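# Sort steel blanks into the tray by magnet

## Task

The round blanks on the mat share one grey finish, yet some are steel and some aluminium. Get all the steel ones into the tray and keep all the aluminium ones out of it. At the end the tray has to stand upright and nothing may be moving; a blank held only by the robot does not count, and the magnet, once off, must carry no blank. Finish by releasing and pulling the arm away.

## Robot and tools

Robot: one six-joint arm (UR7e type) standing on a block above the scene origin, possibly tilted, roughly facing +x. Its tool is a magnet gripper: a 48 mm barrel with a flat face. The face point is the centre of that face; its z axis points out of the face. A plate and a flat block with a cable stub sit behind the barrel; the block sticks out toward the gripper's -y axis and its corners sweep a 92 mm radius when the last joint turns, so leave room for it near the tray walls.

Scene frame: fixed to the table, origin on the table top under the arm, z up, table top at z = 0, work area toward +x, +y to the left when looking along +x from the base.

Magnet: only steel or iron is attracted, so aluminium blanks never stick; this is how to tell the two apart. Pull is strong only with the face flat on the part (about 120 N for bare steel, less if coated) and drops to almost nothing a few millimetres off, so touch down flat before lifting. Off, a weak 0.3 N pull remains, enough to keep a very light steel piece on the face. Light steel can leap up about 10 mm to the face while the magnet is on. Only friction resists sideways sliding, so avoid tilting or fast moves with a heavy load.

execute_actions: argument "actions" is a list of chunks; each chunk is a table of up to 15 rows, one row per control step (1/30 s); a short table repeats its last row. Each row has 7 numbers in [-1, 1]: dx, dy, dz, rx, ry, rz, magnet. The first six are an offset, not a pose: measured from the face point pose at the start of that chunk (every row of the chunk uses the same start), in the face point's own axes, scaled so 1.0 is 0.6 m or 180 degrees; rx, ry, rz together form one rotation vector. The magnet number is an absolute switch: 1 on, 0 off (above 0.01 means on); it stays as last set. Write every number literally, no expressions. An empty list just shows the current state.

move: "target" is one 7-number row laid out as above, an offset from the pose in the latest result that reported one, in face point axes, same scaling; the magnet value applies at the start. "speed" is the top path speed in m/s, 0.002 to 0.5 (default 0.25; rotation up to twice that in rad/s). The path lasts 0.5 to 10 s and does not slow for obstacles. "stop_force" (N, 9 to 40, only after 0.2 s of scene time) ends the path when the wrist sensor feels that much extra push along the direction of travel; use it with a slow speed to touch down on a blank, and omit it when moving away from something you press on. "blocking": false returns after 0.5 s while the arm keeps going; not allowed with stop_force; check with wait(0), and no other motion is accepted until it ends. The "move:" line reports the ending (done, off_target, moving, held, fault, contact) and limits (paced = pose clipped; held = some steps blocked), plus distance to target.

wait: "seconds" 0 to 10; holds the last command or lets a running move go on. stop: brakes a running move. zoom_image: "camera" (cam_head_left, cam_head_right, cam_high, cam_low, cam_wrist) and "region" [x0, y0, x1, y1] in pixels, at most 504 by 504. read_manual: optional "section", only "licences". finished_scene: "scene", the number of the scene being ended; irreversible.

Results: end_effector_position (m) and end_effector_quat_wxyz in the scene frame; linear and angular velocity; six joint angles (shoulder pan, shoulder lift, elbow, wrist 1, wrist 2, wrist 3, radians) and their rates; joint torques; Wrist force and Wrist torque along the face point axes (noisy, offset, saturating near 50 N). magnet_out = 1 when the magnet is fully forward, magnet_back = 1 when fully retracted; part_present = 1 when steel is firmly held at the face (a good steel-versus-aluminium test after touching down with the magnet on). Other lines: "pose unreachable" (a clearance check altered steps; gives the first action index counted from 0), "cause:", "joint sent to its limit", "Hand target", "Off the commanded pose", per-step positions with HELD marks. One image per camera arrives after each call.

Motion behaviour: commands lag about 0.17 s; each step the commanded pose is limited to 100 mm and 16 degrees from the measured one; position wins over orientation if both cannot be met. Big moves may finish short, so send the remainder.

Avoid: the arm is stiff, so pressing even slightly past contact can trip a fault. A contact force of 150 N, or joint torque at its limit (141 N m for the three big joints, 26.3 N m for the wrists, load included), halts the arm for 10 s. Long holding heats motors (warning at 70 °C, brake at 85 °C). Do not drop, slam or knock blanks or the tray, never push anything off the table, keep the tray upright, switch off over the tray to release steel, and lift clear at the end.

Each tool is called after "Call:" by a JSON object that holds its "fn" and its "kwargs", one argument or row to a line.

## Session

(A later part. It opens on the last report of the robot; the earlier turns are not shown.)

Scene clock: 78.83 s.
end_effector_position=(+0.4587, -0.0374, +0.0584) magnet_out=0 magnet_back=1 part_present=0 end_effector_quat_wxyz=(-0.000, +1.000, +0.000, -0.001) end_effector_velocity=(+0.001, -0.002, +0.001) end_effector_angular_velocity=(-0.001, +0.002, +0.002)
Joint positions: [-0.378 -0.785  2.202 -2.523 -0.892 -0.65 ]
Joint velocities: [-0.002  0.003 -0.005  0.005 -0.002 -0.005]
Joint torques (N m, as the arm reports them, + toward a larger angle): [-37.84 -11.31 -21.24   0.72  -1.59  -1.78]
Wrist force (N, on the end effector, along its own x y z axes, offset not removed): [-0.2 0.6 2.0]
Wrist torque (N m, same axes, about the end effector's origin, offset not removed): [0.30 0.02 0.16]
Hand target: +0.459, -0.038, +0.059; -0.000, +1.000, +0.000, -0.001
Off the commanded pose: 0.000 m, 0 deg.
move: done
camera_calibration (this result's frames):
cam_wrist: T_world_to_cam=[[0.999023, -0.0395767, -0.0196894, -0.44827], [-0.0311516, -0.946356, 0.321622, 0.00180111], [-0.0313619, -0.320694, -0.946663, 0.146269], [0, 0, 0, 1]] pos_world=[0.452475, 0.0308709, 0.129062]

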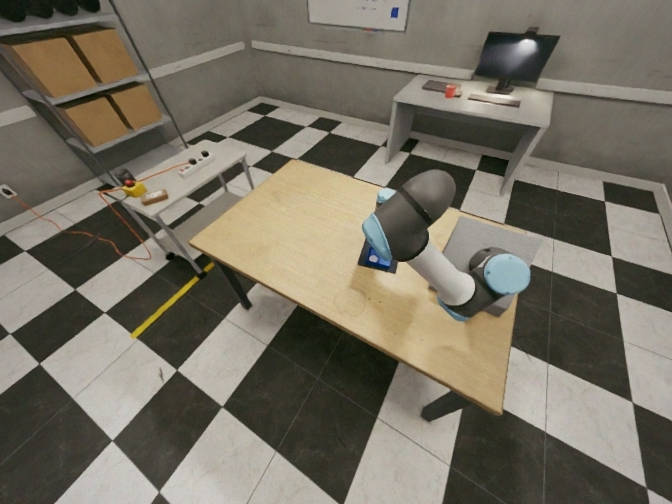

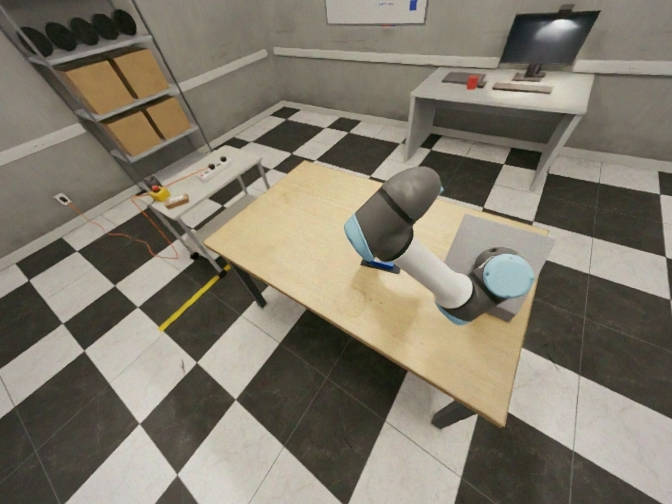

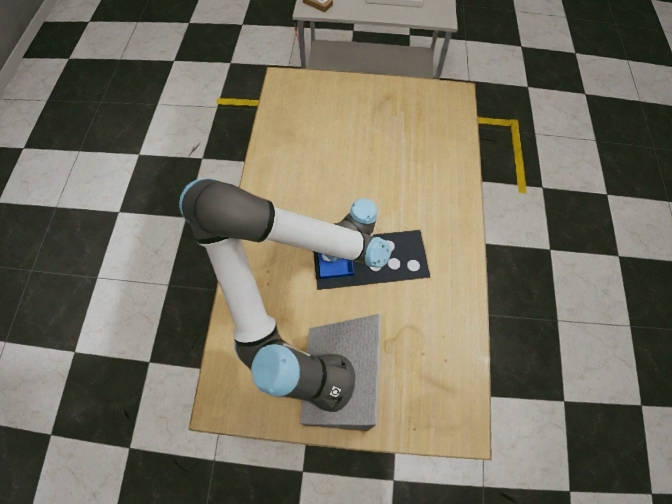

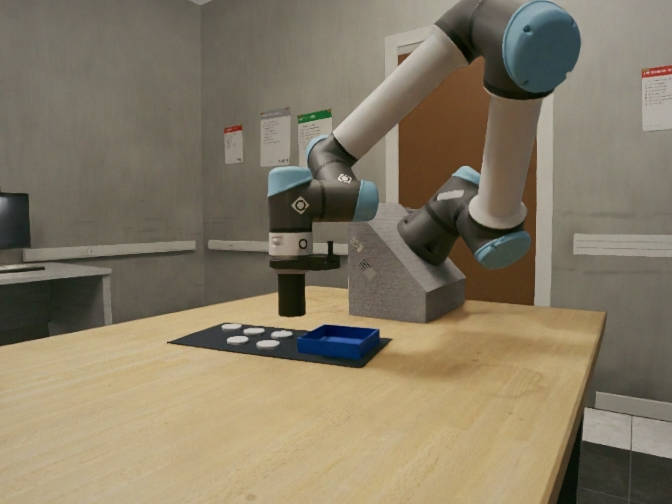

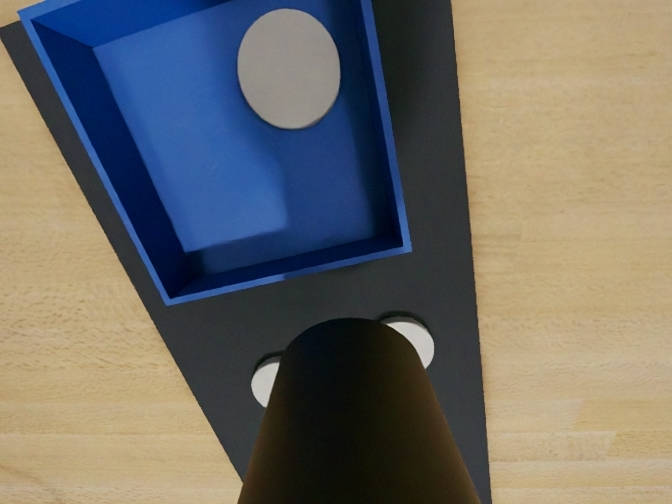

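Call:
{"fn": "move", "kwargs": {
  "target": [0.048,0.0543,0.0822,0,0,0,0],
  "speed": 0.15
}}

Call:
{"fn": "execute_actions", "kwargs": {
  "actions": [
    [[0,0,0,0,0,0,1],[0,0,0,0,0,0,1],[0,0,0,0,0,0,1],[0,0,0,0,0,0,1],[0,0,0,0,0,0,1],[0,0,0,0,0,0,1],[0,0,-0.002,0,0,0,1],[0,0,-0.004,0,0,0,1],[0,0,-0.006,0,0,0,1],[0,0,-0.008,0,0,0,1]]
  ]
}}

Scene clock: 83.43 s.
end_effector_position=(+0.4872, -0.0698, +0.0092) magnet_out=0 magnet_back=1 part_present=0 end_effector_quat_wxyz=(-0.000, +1.000, +0.000, -0.001) end_effector_velocity=(+0.001, -0.001, -0.002) end_effector_angular_velocity=(-0.000, +0.000, +0.001)
Joint positions: [-0.327 -0.605  2.086 -2.624 -0.87  -0.59 ]
Joint velocities: [ 0.002  0.006 -0.005 -0.004  0.001  0.003]
Joint torques (N m, as the arm reports them, + toward a larger angle): [-26.42 -15.58 -18.19  -5.14   1.83   2.32]
Wrist force (N, on the end effector, along its own x y z axes, offset not removed): [0.3 -1.5 -0.4]
Wrist torque (N m, same axes, about the end effector's origin, offset not removed): [-0.12 0.09 0.20]
Hand target: +0.487, -0.070, +0.009; -0.000, +1.000, +0.000, -0.001
Off the commanded pose: 0.000 m, 0 deg.
move: done
camera_calibration (this result's frames):
cam_wrist: T_world_to_cam=[[0.999023, -0.0395785, -0.0196767, -0.479017], [-0.0311553, -0.946334, 0.321685, -0.0121697], [-0.0313525, -0.320757, -0.946642, 0.0901921], [0, 0, 0, 1]] pos_world=[0.480998, -0.0015456, 0.079869]

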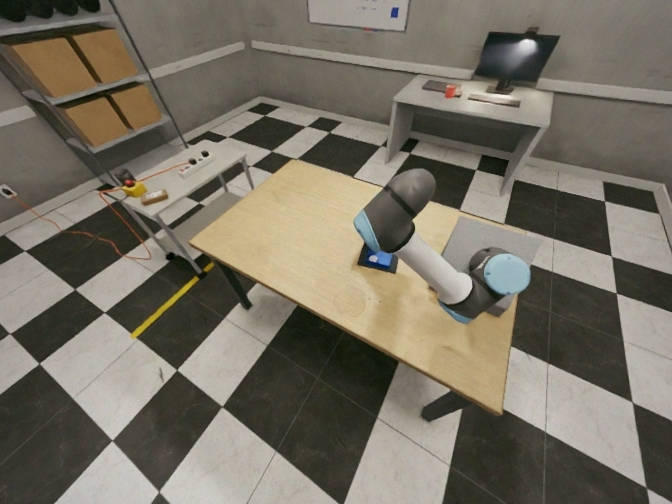

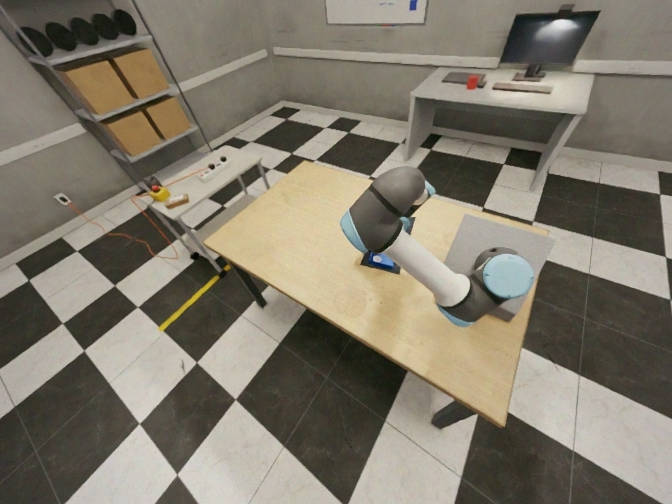

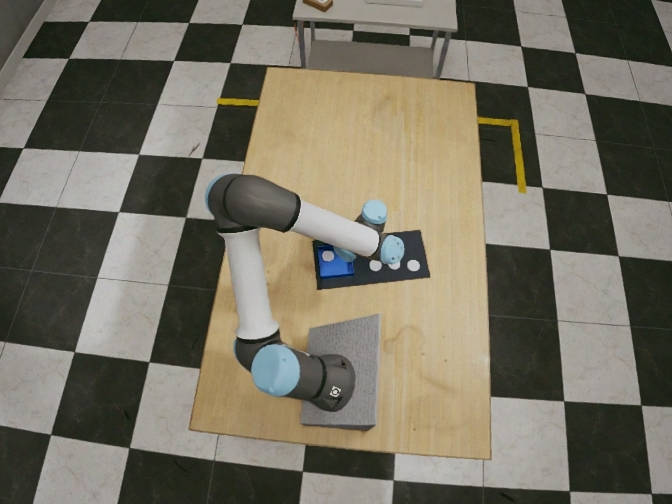

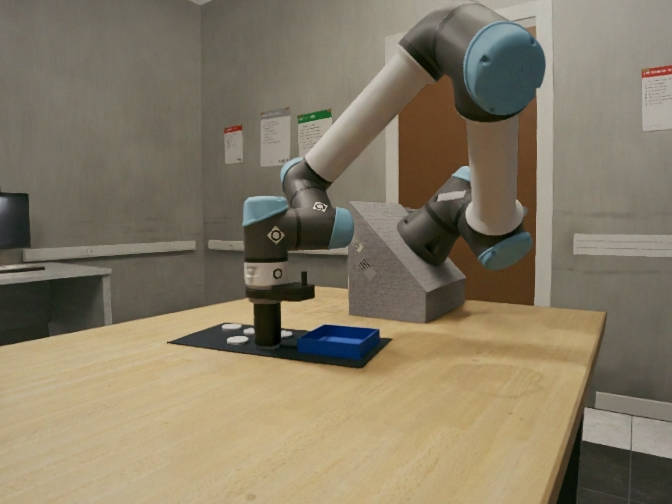

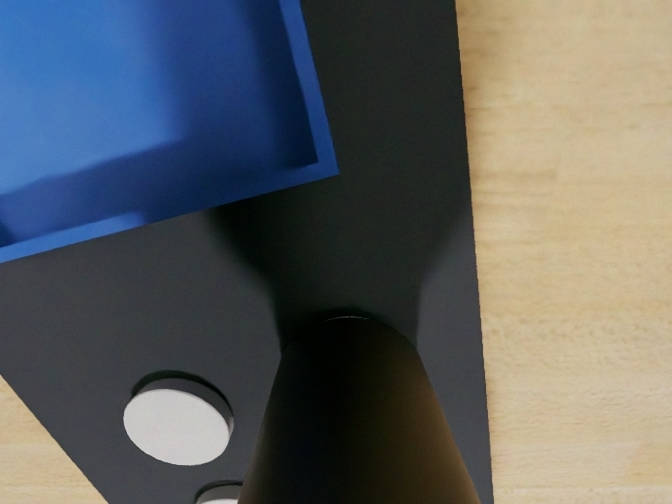

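Scene clock: 83.93 s.
end_effector_position=(+0.4872, -0.0698, +0.0130) magnet_out=1 magnet_back=0 part_present=0 end_effector_quat_wxyz=(-0.000, +1.000, +0.000, -0.001) end_effector_velocity=(+0.000, -0.001, +0.009) end_effector_angular_velocity=(-0.001, -0.000, -0.000)
Joint positions: [-0.332 -0.613  2.087 -2.614 -0.872 -0.596]
Joint velocities: [-0.013 -0.019  0.003  0.025 -0.006 -0.014]
Joint torques (N m, as the arm reports them, + toward a larger angle): [-39.3  -42.01  -4.03   0.63  -1.15  -2.25]
Wrist force (N, on the end effector, along its own x y z axes, offset not removed): [-0.5 0.5 -0.7]
Wrist torque (N m, same axes, about the end effector's origin, offset not removed): [0.12 -0.03 0.13]
Hand target: +0.487, -0.070, +0.014; -0.000, +1.000, +0.000, -0.001
Off the commanded pose: 0.001 m, 0 deg.
Step readings (end_effector_position):
0: (+0.4872, -0.0698, +0.0092)
1: (+0.4873, -0.0698, +0.0092)
2: (+0.4873, -0.0698, +0.0092)
4: (+0.4873, -0.0698, +0.0092)
8: (+0.4873, -0.0698, +0.0093)
15: end_effector_position above
camera_calibration (this result's frames):
cam_wrist: T_world_to_cam=[[0.999024, -0.0395726, -0.0196262, -0.478961], [-0.031167, -0.946345, 0.32165, -0.0133561], [-0.0313017, -0.320725, -0.946655, 0.0937053], [0, 0, 0, 1]] pos_world=[0.48101, -0.00153963, 0.0836024]

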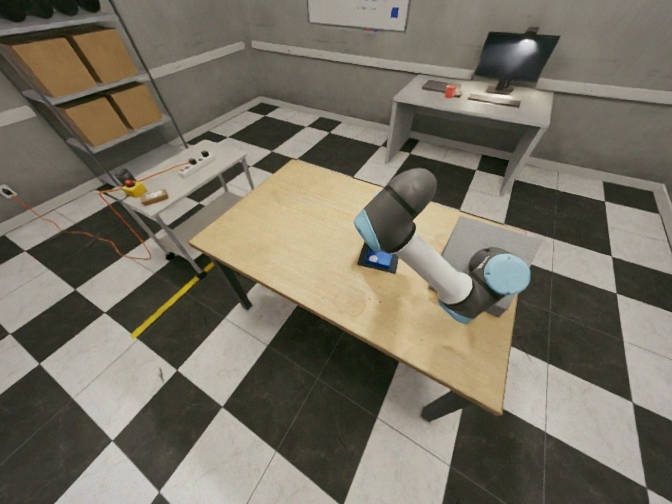

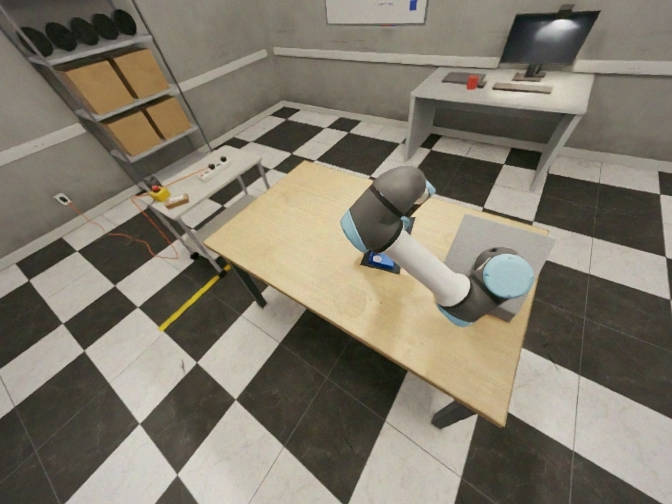

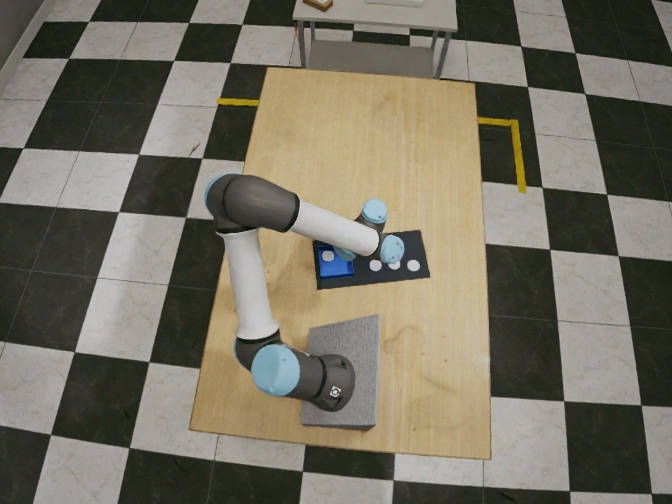

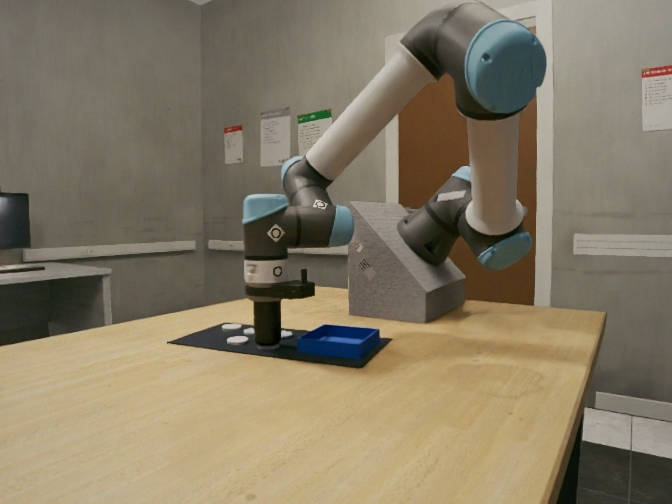

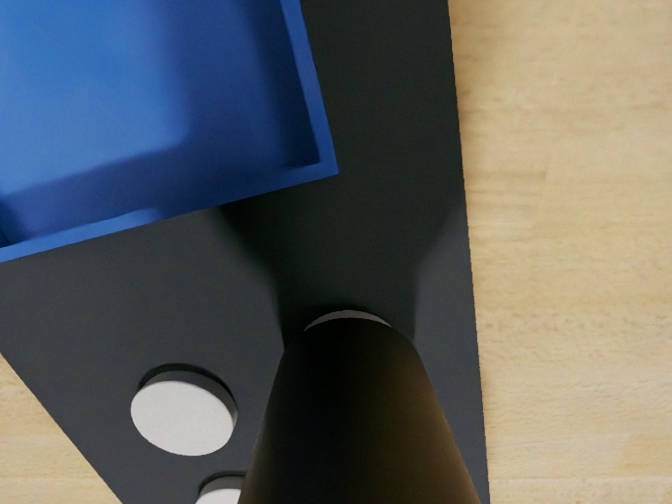

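A is aluminium. On to B (0.497, -0.136).

Call:
{"fn": "move", "kwargs": {
  "target": [0.016,0.110,0.0063,0,0,0,0],
  "speed": 0.15
}}

Call:
{"fn": "execute_actions", "kwargs": {
  "actions": [
    [[0,0,0,0,0,0,1],[0,0,0,0,0,0,1],[0,0,0,0,0,0,1],[0,0,0,0,0,0,1],[0,0,0,0,0,0,1],[0,0,0,0,0,0,1],[0,0,-0.002,0,0,0,1],[0,0,-0.004,0,0,0,1],[0,0,-0.006,0,0,0,1],[0,0,-0.008,0,0,0,1]]
  ]
}}

Scene clock: 87.13 s.
end_effector_position=(+0.4967, -0.1354, +0.0091) magnet_out=0 magnet_back=1 part_present=0 end_effector_quat_wxyz=(-0.000, +1.000, +0.000, -0.001) end_effector_velocity=(-0.000, -0.002, -0.001) end_effector_angular_velocity=(-0.000, +0.003, +0.000)
Joint positions: [-0.402 -0.49   1.982 -2.581 -0.903 -0.677]
Joint velocities: [-0.     0.005 -0.004  0.002 -0.002 -0.002]
Joint torques (N m, as the arm reports them, + toward a larger angle): [-42.53 -18.64 -17.8    0.59  -1.71  -1.93]
Wrist force (N, on the end effector, along its own x y z axes, offset not removed): [-1.4 1.7 -0.5]
Wrist torque (N m, same axes, about the end effector's origin, offset not removed): [0.19 0.03 0.15]
Hand target: +0.497, -0.136, +0.009; -0.000, +1.000, +0.000, -0.001
Off the commanded pose: 0.000 m, 0 deg.
move: done
camera_calibration (this result's frames):
cam_wrist: T_world_to_cam=[[0.999024, -0.0395521, -0.0196473, -0.491084], [-0.0311437, -0.946376, 0.321563, -0.073953], [-0.0313122, -0.320637, -0.946684, 0.0693037], [0, 0, 0, 1]] pos_world=[0.490471, -0.0671893, 0.0797408]

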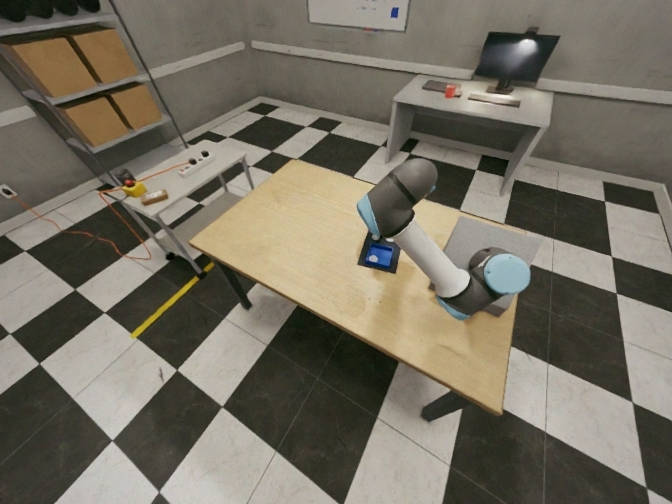

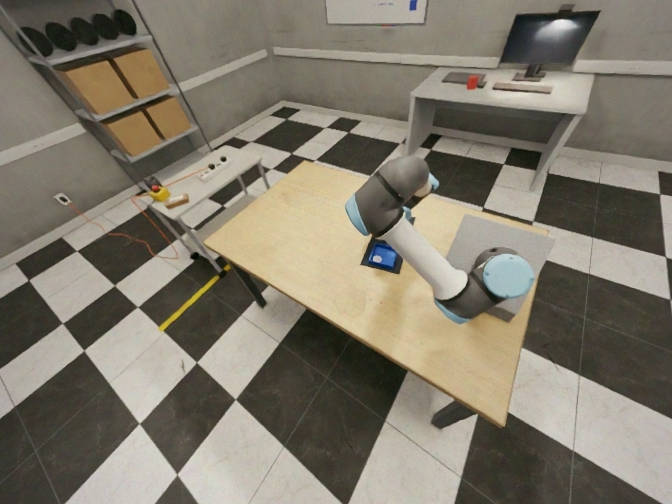

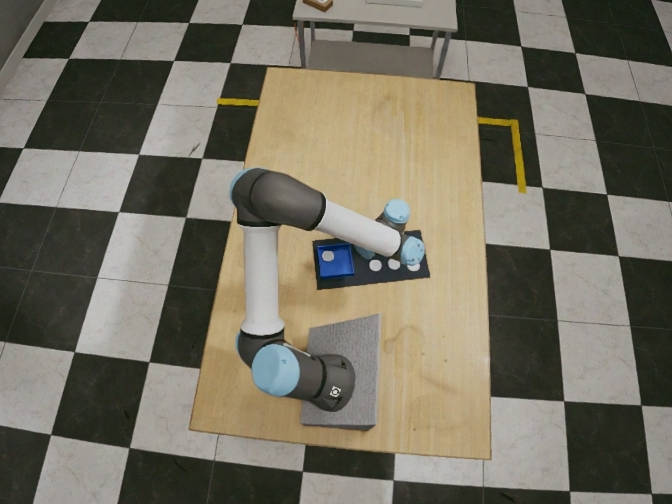

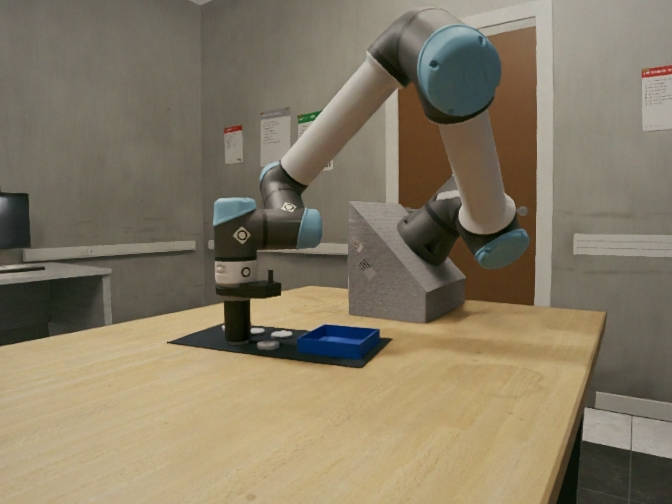

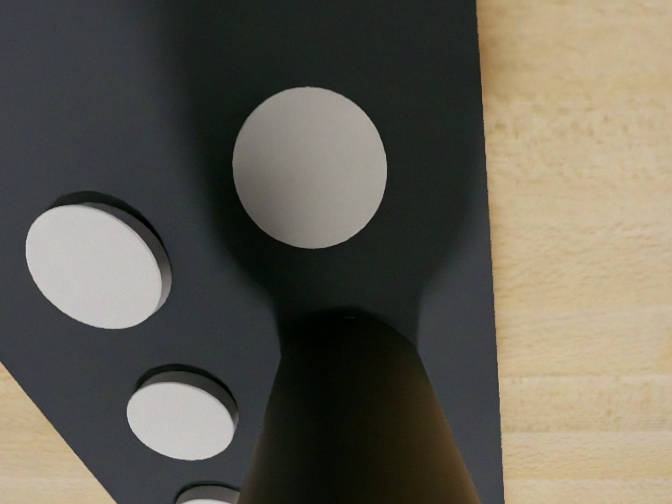

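Scene clock: 87.63 s.
end_effector_position=(+0.4967, -0.1355, +0.0128) magnet_out=1 magnet_back=0 part_present=0 end_effector_quat_wxyz=(-0.000, +1.000, +0.000, -0.001) end_effector_velocity=(+0.000, +0.001, +0.009) end_effector_angular_velocity=(-0.001, +0.000, +0.001)
Joint positions: [-0.407 -0.497  1.983 -2.571 -0.906 -0.683]
Joint velocities: [-0.01  -0.018  0.003  0.021 -0.005 -0.012]
Joint torques (N m, as the arm reports them, + toward a larger angle): [-39.67 -45.97  -6.82   0.54  -1.7   -1.87]
Wrist force (N, on the end effector, along its own x y z axes, offset not removed): [-1.8 -1.5 -0.7]
Wrist torque (N m, same axes, about the end effector's origin, offset not removed): [-0.09 0.14 0.06]
Hand target: +0.497, -0.135, +0.014; -0.000, +1.000, +0.000, -0.001
Off the commanded pose: 0.001 m, 0 deg.
Step readings (end_effector_position):
0: (+0.4967, -0.1354, +0.0091)
1: (+0.4967, -0.1355, +0.0091)
2: (+0.4967, -0.1355, +0.0091)
4: (+0.4967, -0.1355, +0.0091)
8: (+0.4967, -0.1355, +0.0092)
15: end_effector_position above
camera_calibration (this result's frames):
cam_wrist: T_world_to_cam=[[0.999024, -0.0395782, -0.0196257, -0.491021], [-0.0311752, -0.946373, 0.321568, -0.0751593], [-0.0313003, -0.320642, -0.946683, 0.0728378], [0, 0, 0, 1]] pos_world=[0.490478, -0.0672076, 0.0834865]

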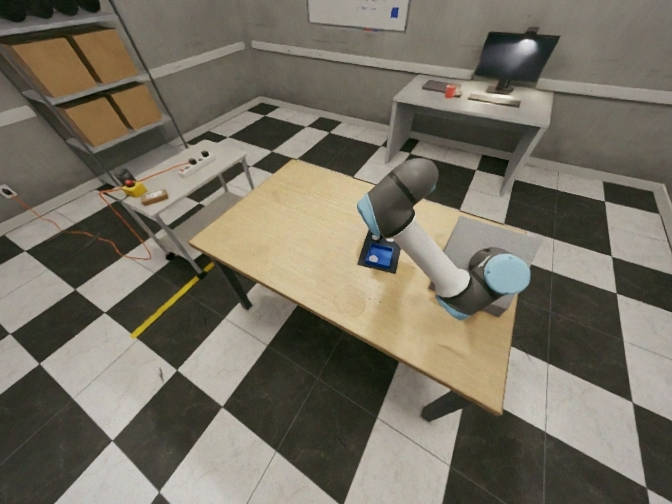

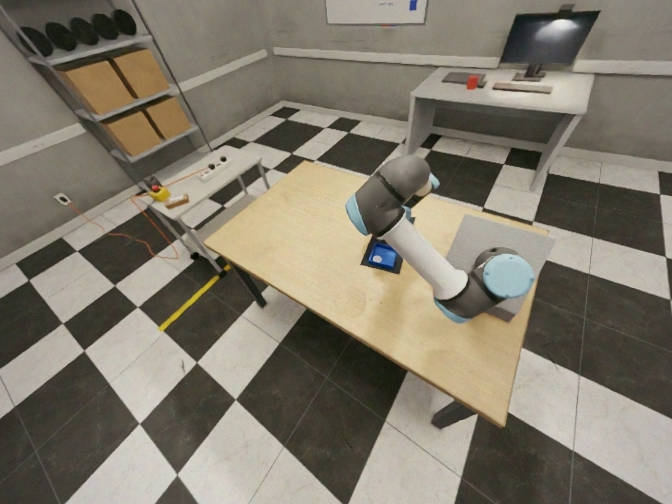

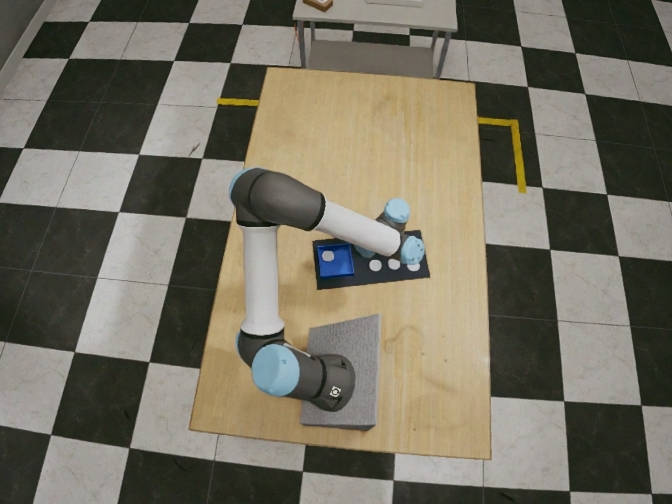

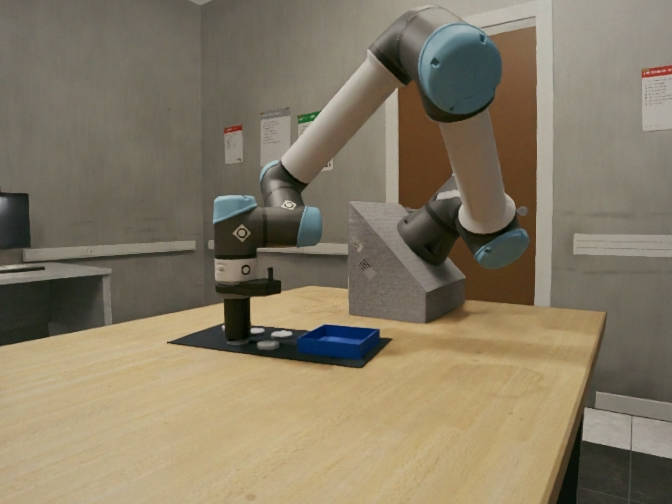

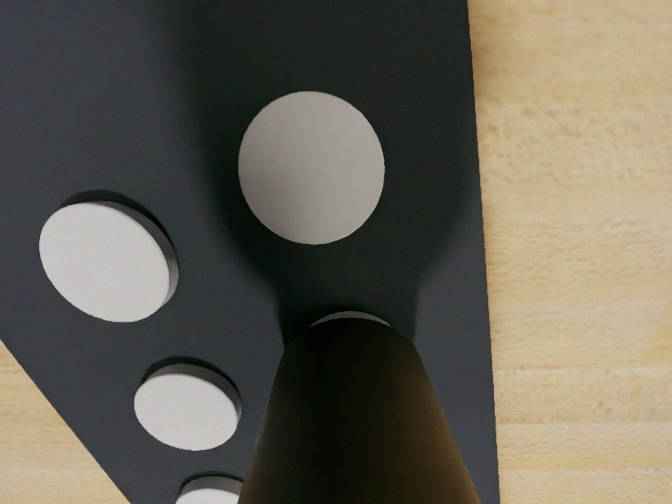

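B aluminium. Now E (0.4325, -0.158).

Call:
{"fn": "move", "kwargs": {
  "target": [-0.107,0.0375,0.0062,0,0,0,0],
  "speed": 0.15
}}

Call:
{"fn": "execute_actions", "kwargs": {
  "actions": [
    [[0,0,0,0,0,0,1],[0,0,0,0,0,0,1],[0,0,0,0,0,0,1],[0,0,0,0,0,0,1],[0,0,0,0,0,0,1],[0,0,0,0,0,0,1],[0,0,-0.002,0,0,0,1],[0,0,-0.004,0,0,0,1],[0,0,-0.006,0,0,0,1],[0,0,-0.008,0,0,0,1]]
  ]
}}

Scene clock: 90.57 s.
end_effector_position=(+0.4328, -0.1576, +0.0092) magnet_out=0 magnet_back=1 part_present=0 end_effector_quat_wxyz=(-0.000, +1.000, +0.000, -0.001) end_effector_velocity=(-0.003, -0.001, -0.000) end_effector_angular_velocity=(+0.001, +0.000, +0.000)
Joint positions: [-0.505 -0.466  2.114 -2.669 -0.954 -0.789]
Joint velocities: [-0.004  0.002  0.005 -0.004 -0.002 -0.005]
Joint torques (N m, as the arm reports them, + toward a larger angle): [-40.72 -18.4   -5.01  -4.71  -1.31  -1.77]
Wrist force (N, on the end effector, along its own x y z axes, offset not removed): [-1.4 1.4 -2.5]
Wrist torque (N m, same axes, about the end effector's origin, offset not removed): [0.11 0.02 0.15]
Hand target: +0.432, -0.158, +0.009; -0.000, +1.000, +0.000, -0.001
Off the commanded pose: 0.000 m, 0 deg.
move: done
camera_calibration (this result's frames):
cam_wrist: T_world_to_cam=[[0.999021, -0.0395678, -0.0197759, -0.428111], [-0.0311237, -0.946442, 0.32137, -0.0970021], [-0.0314326, -0.32044, -0.946747, 0.0603586], [0, 0, 0, 1]] pos_world=[0.426571, -0.089405, 0.0798516]

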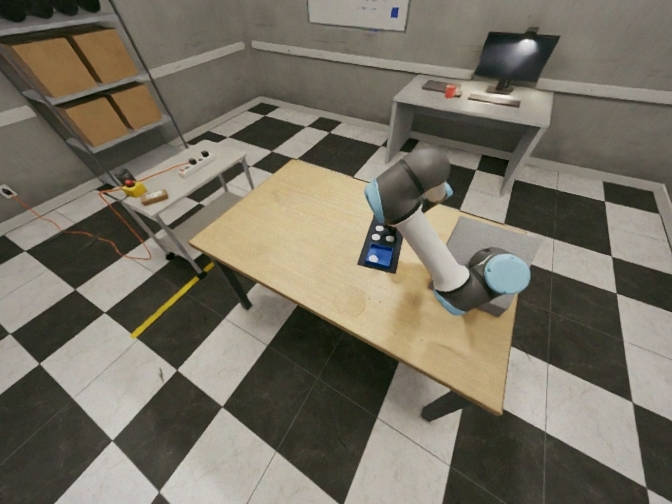

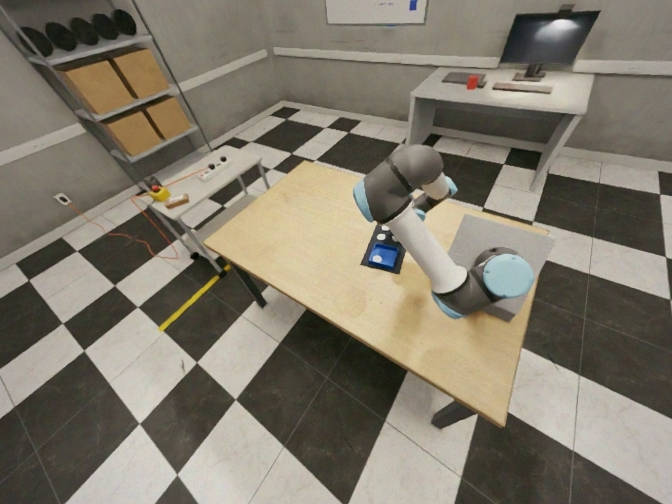

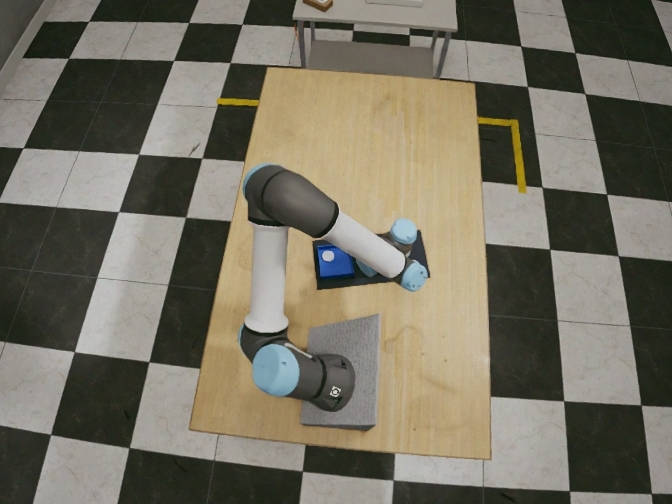

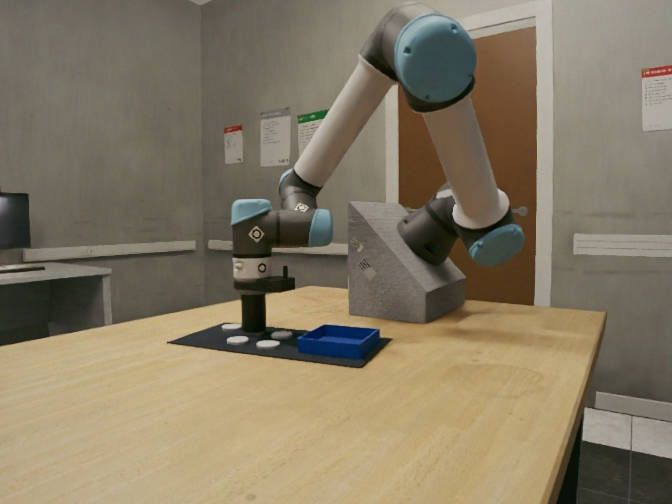

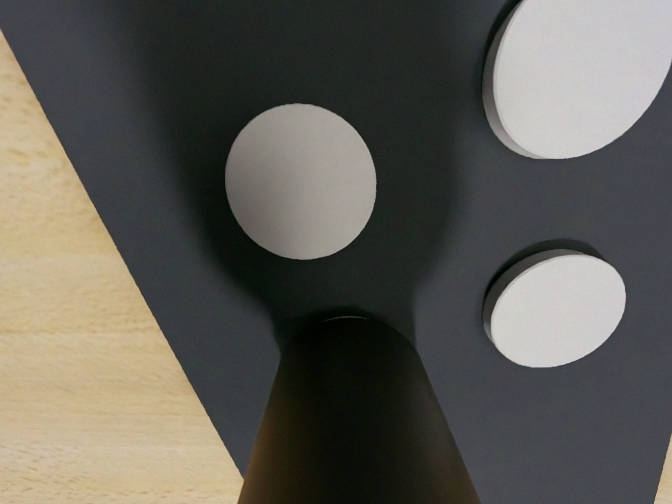

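Scene clock: 91.07 s.
end_effector_position=(+0.4328, -0.1577, +0.0129) magnet_out=1 magnet_back=0 part_present=1 end_effector_quat_wxyz=(-0.000, +1.000, +0.000, -0.001) end_effector_velocity=(-0.000, -0.000, +0.009) end_effector_angular_velocity=(-0.000, -0.000, -0.001)
Joint positions: [-0.51  -0.474  2.115 -2.66  -0.956 -0.794]
Joint velocities: [-0.013 -0.02   0.004  0.023 -0.007 -0.012]
Joint torques (N m, as the arm reports them, + toward a larger angle): [-35.05 -44.55  -3.61   0.47  -1.51  -1.76]
Wrist force (N, on the end effector, along its own x y z axes, offset not removed): [1.4 -0.1 0.6]
Wrist torque (N m, same axes, about the end effector's origin, offset not removed): [0.01 -0.21 0.18]
Hand target: +0.433, -0.158, +0.014; -0.000, +1.000, +0.000, -0.001
Off the commanded pose: 0.001 m, 0 deg.
Step readings (end_effector_position):
0: (+0.4328, -0.1576, +0.0092)
1: (+0.4327, -0.1577, +0.0092)
2: (+0.4327, -0.1577, +0.0092)
4: (+0.4327, -0.1577, +0.0092)
8: (+0.4327, -0.1577, +0.0093)
15: end_effector_position above
camera_calibration (this result's frames):
cam_wrist: T_world_to_cam=[[0.999021, -0.0395759, -0.019758, -0.428047], [-0.0311368, -0.946438, 0.321381, -0.0982108], [-0.0314187, -0.320452, -0.946744, 0.0638819], [0, 0, 0, 1]] pos_world=[0.426577, -0.0894197, 0.0835856]

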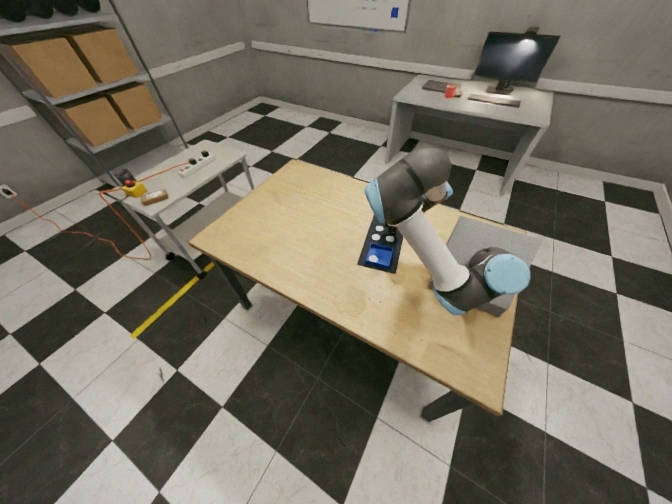

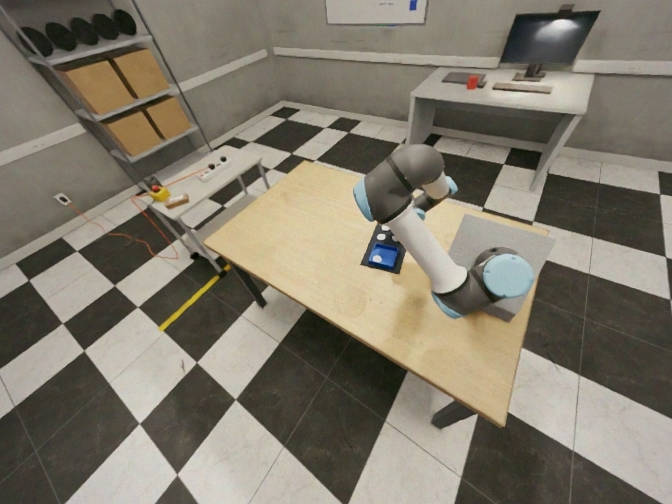

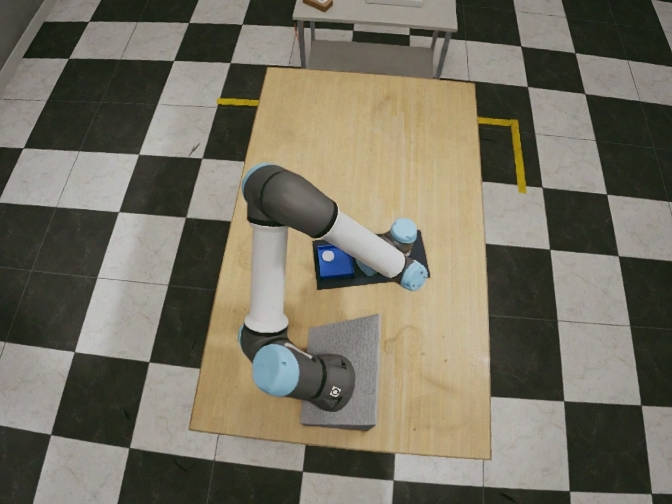

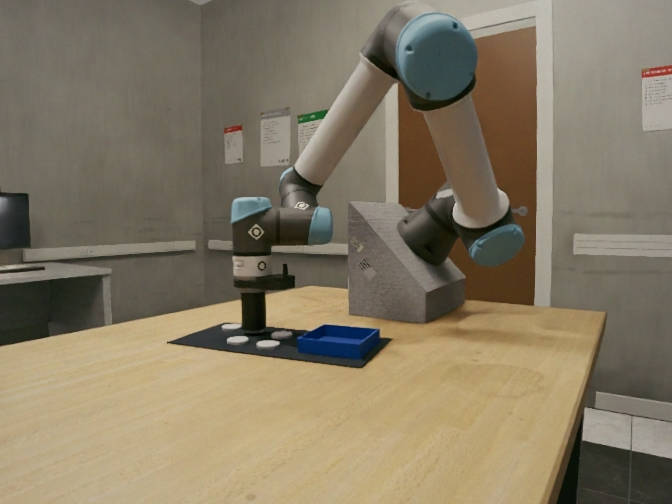

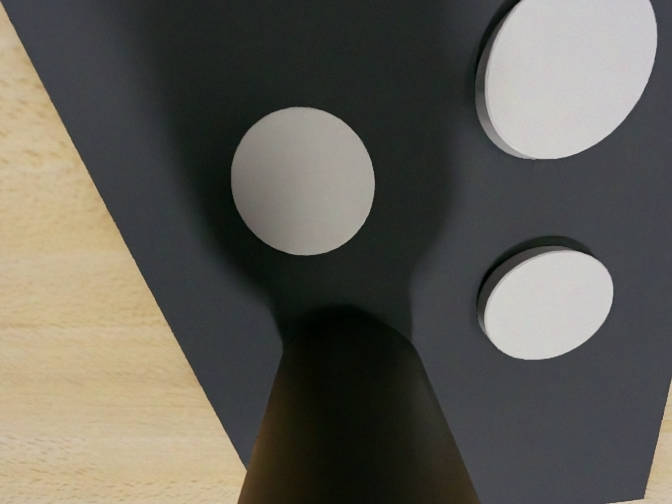

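Call:
{"fn": "move", "kwargs": {
  "target": [-0.0423,-0.2338,-0.088,0,0,0,1],
  "speed": 0.25
}}

Scene clock: 93.97 s.
end_effector_position=(+0.4077, -0.0178, +0.0658) magnet_out=1 magnet_back=0 part_present=1 end_effector_quat_wxyz=(-0.000, +1.000, +0.000, -0.001) end_effector_velocity=(-0.001, +0.003, +0.001) end_effector_angular_velocity=(+0.000, +0.002, +0.001)
Joint positions: [-0.419 -0.874  2.354 -2.557 -0.911 -0.696]
Joint velocities: [ 0.002 -0.008  0.003  0.006  0.     0.   ]
Joint torques (N m, as the arm reports them, + toward a larger angle): [-22.32 -32.32  -5.85   0.36   1.82   2.01]
Wrist force (N, on the end effector, along its own x y z axes, offset not removed): [-0.9 -0.3 -2.0]
Wrist torque (N m, same axes, about the end effector's origin, offset not removed): [0.03 -0.07 0.07]
Hand target: +0.408, -0.018, +0.066; -0.000, +1.000, +0.000, -0.001
Off the commanded pose: 0.000 m, 0 deg.
move: done
camera_calibration (this result's frames):
cam_wrist: T_world_to_cam=[[0.999021, -0.0396216, -0.0196794, -0.396362], [-0.0312008, -0.94639, 0.321516, 0.0164123], [-0.0313634, -0.320587, -0.9467, 0.157947], [0, 0, 0, 1]] pos_world=[0.40144, 0.0504638, 0.136451]

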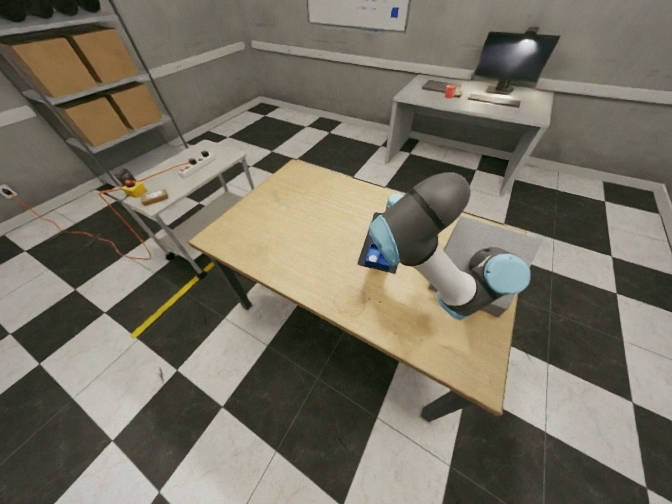

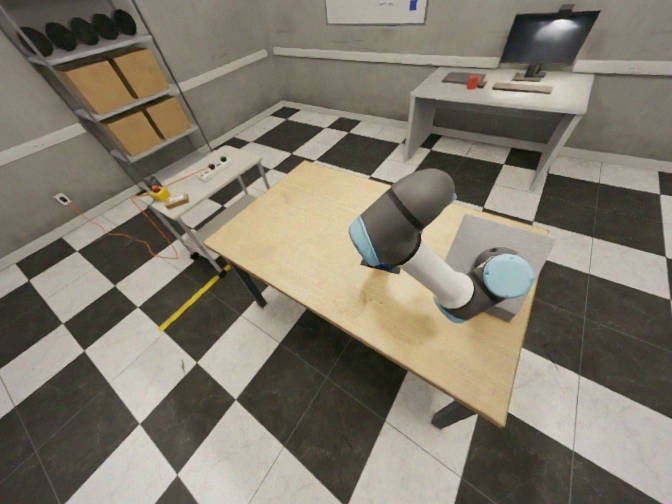

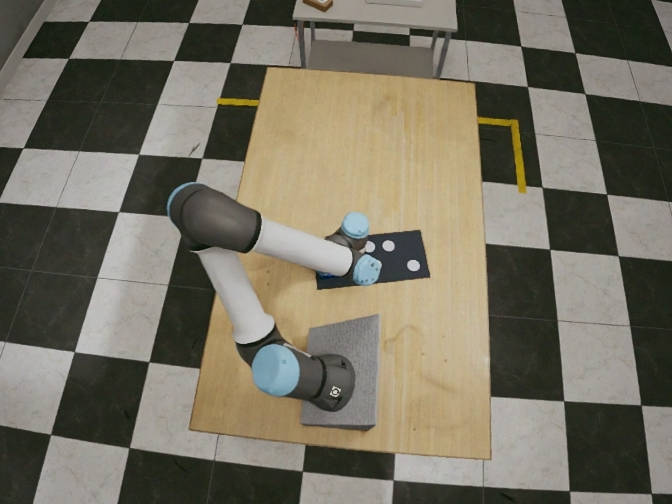

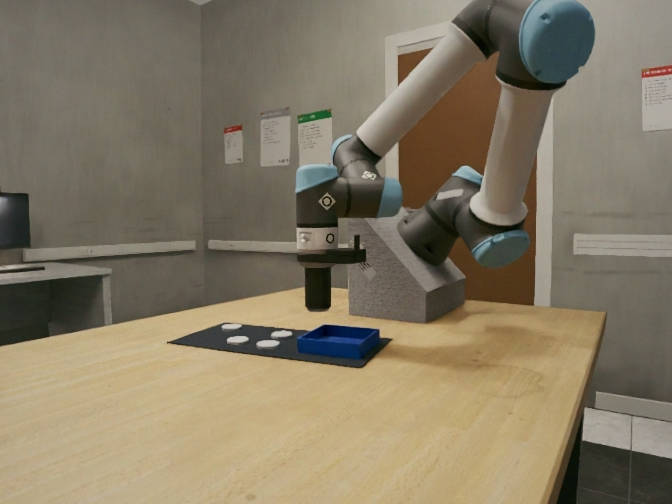

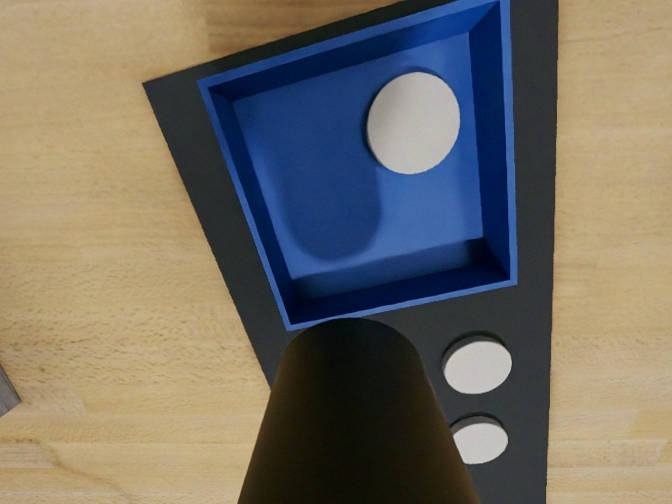

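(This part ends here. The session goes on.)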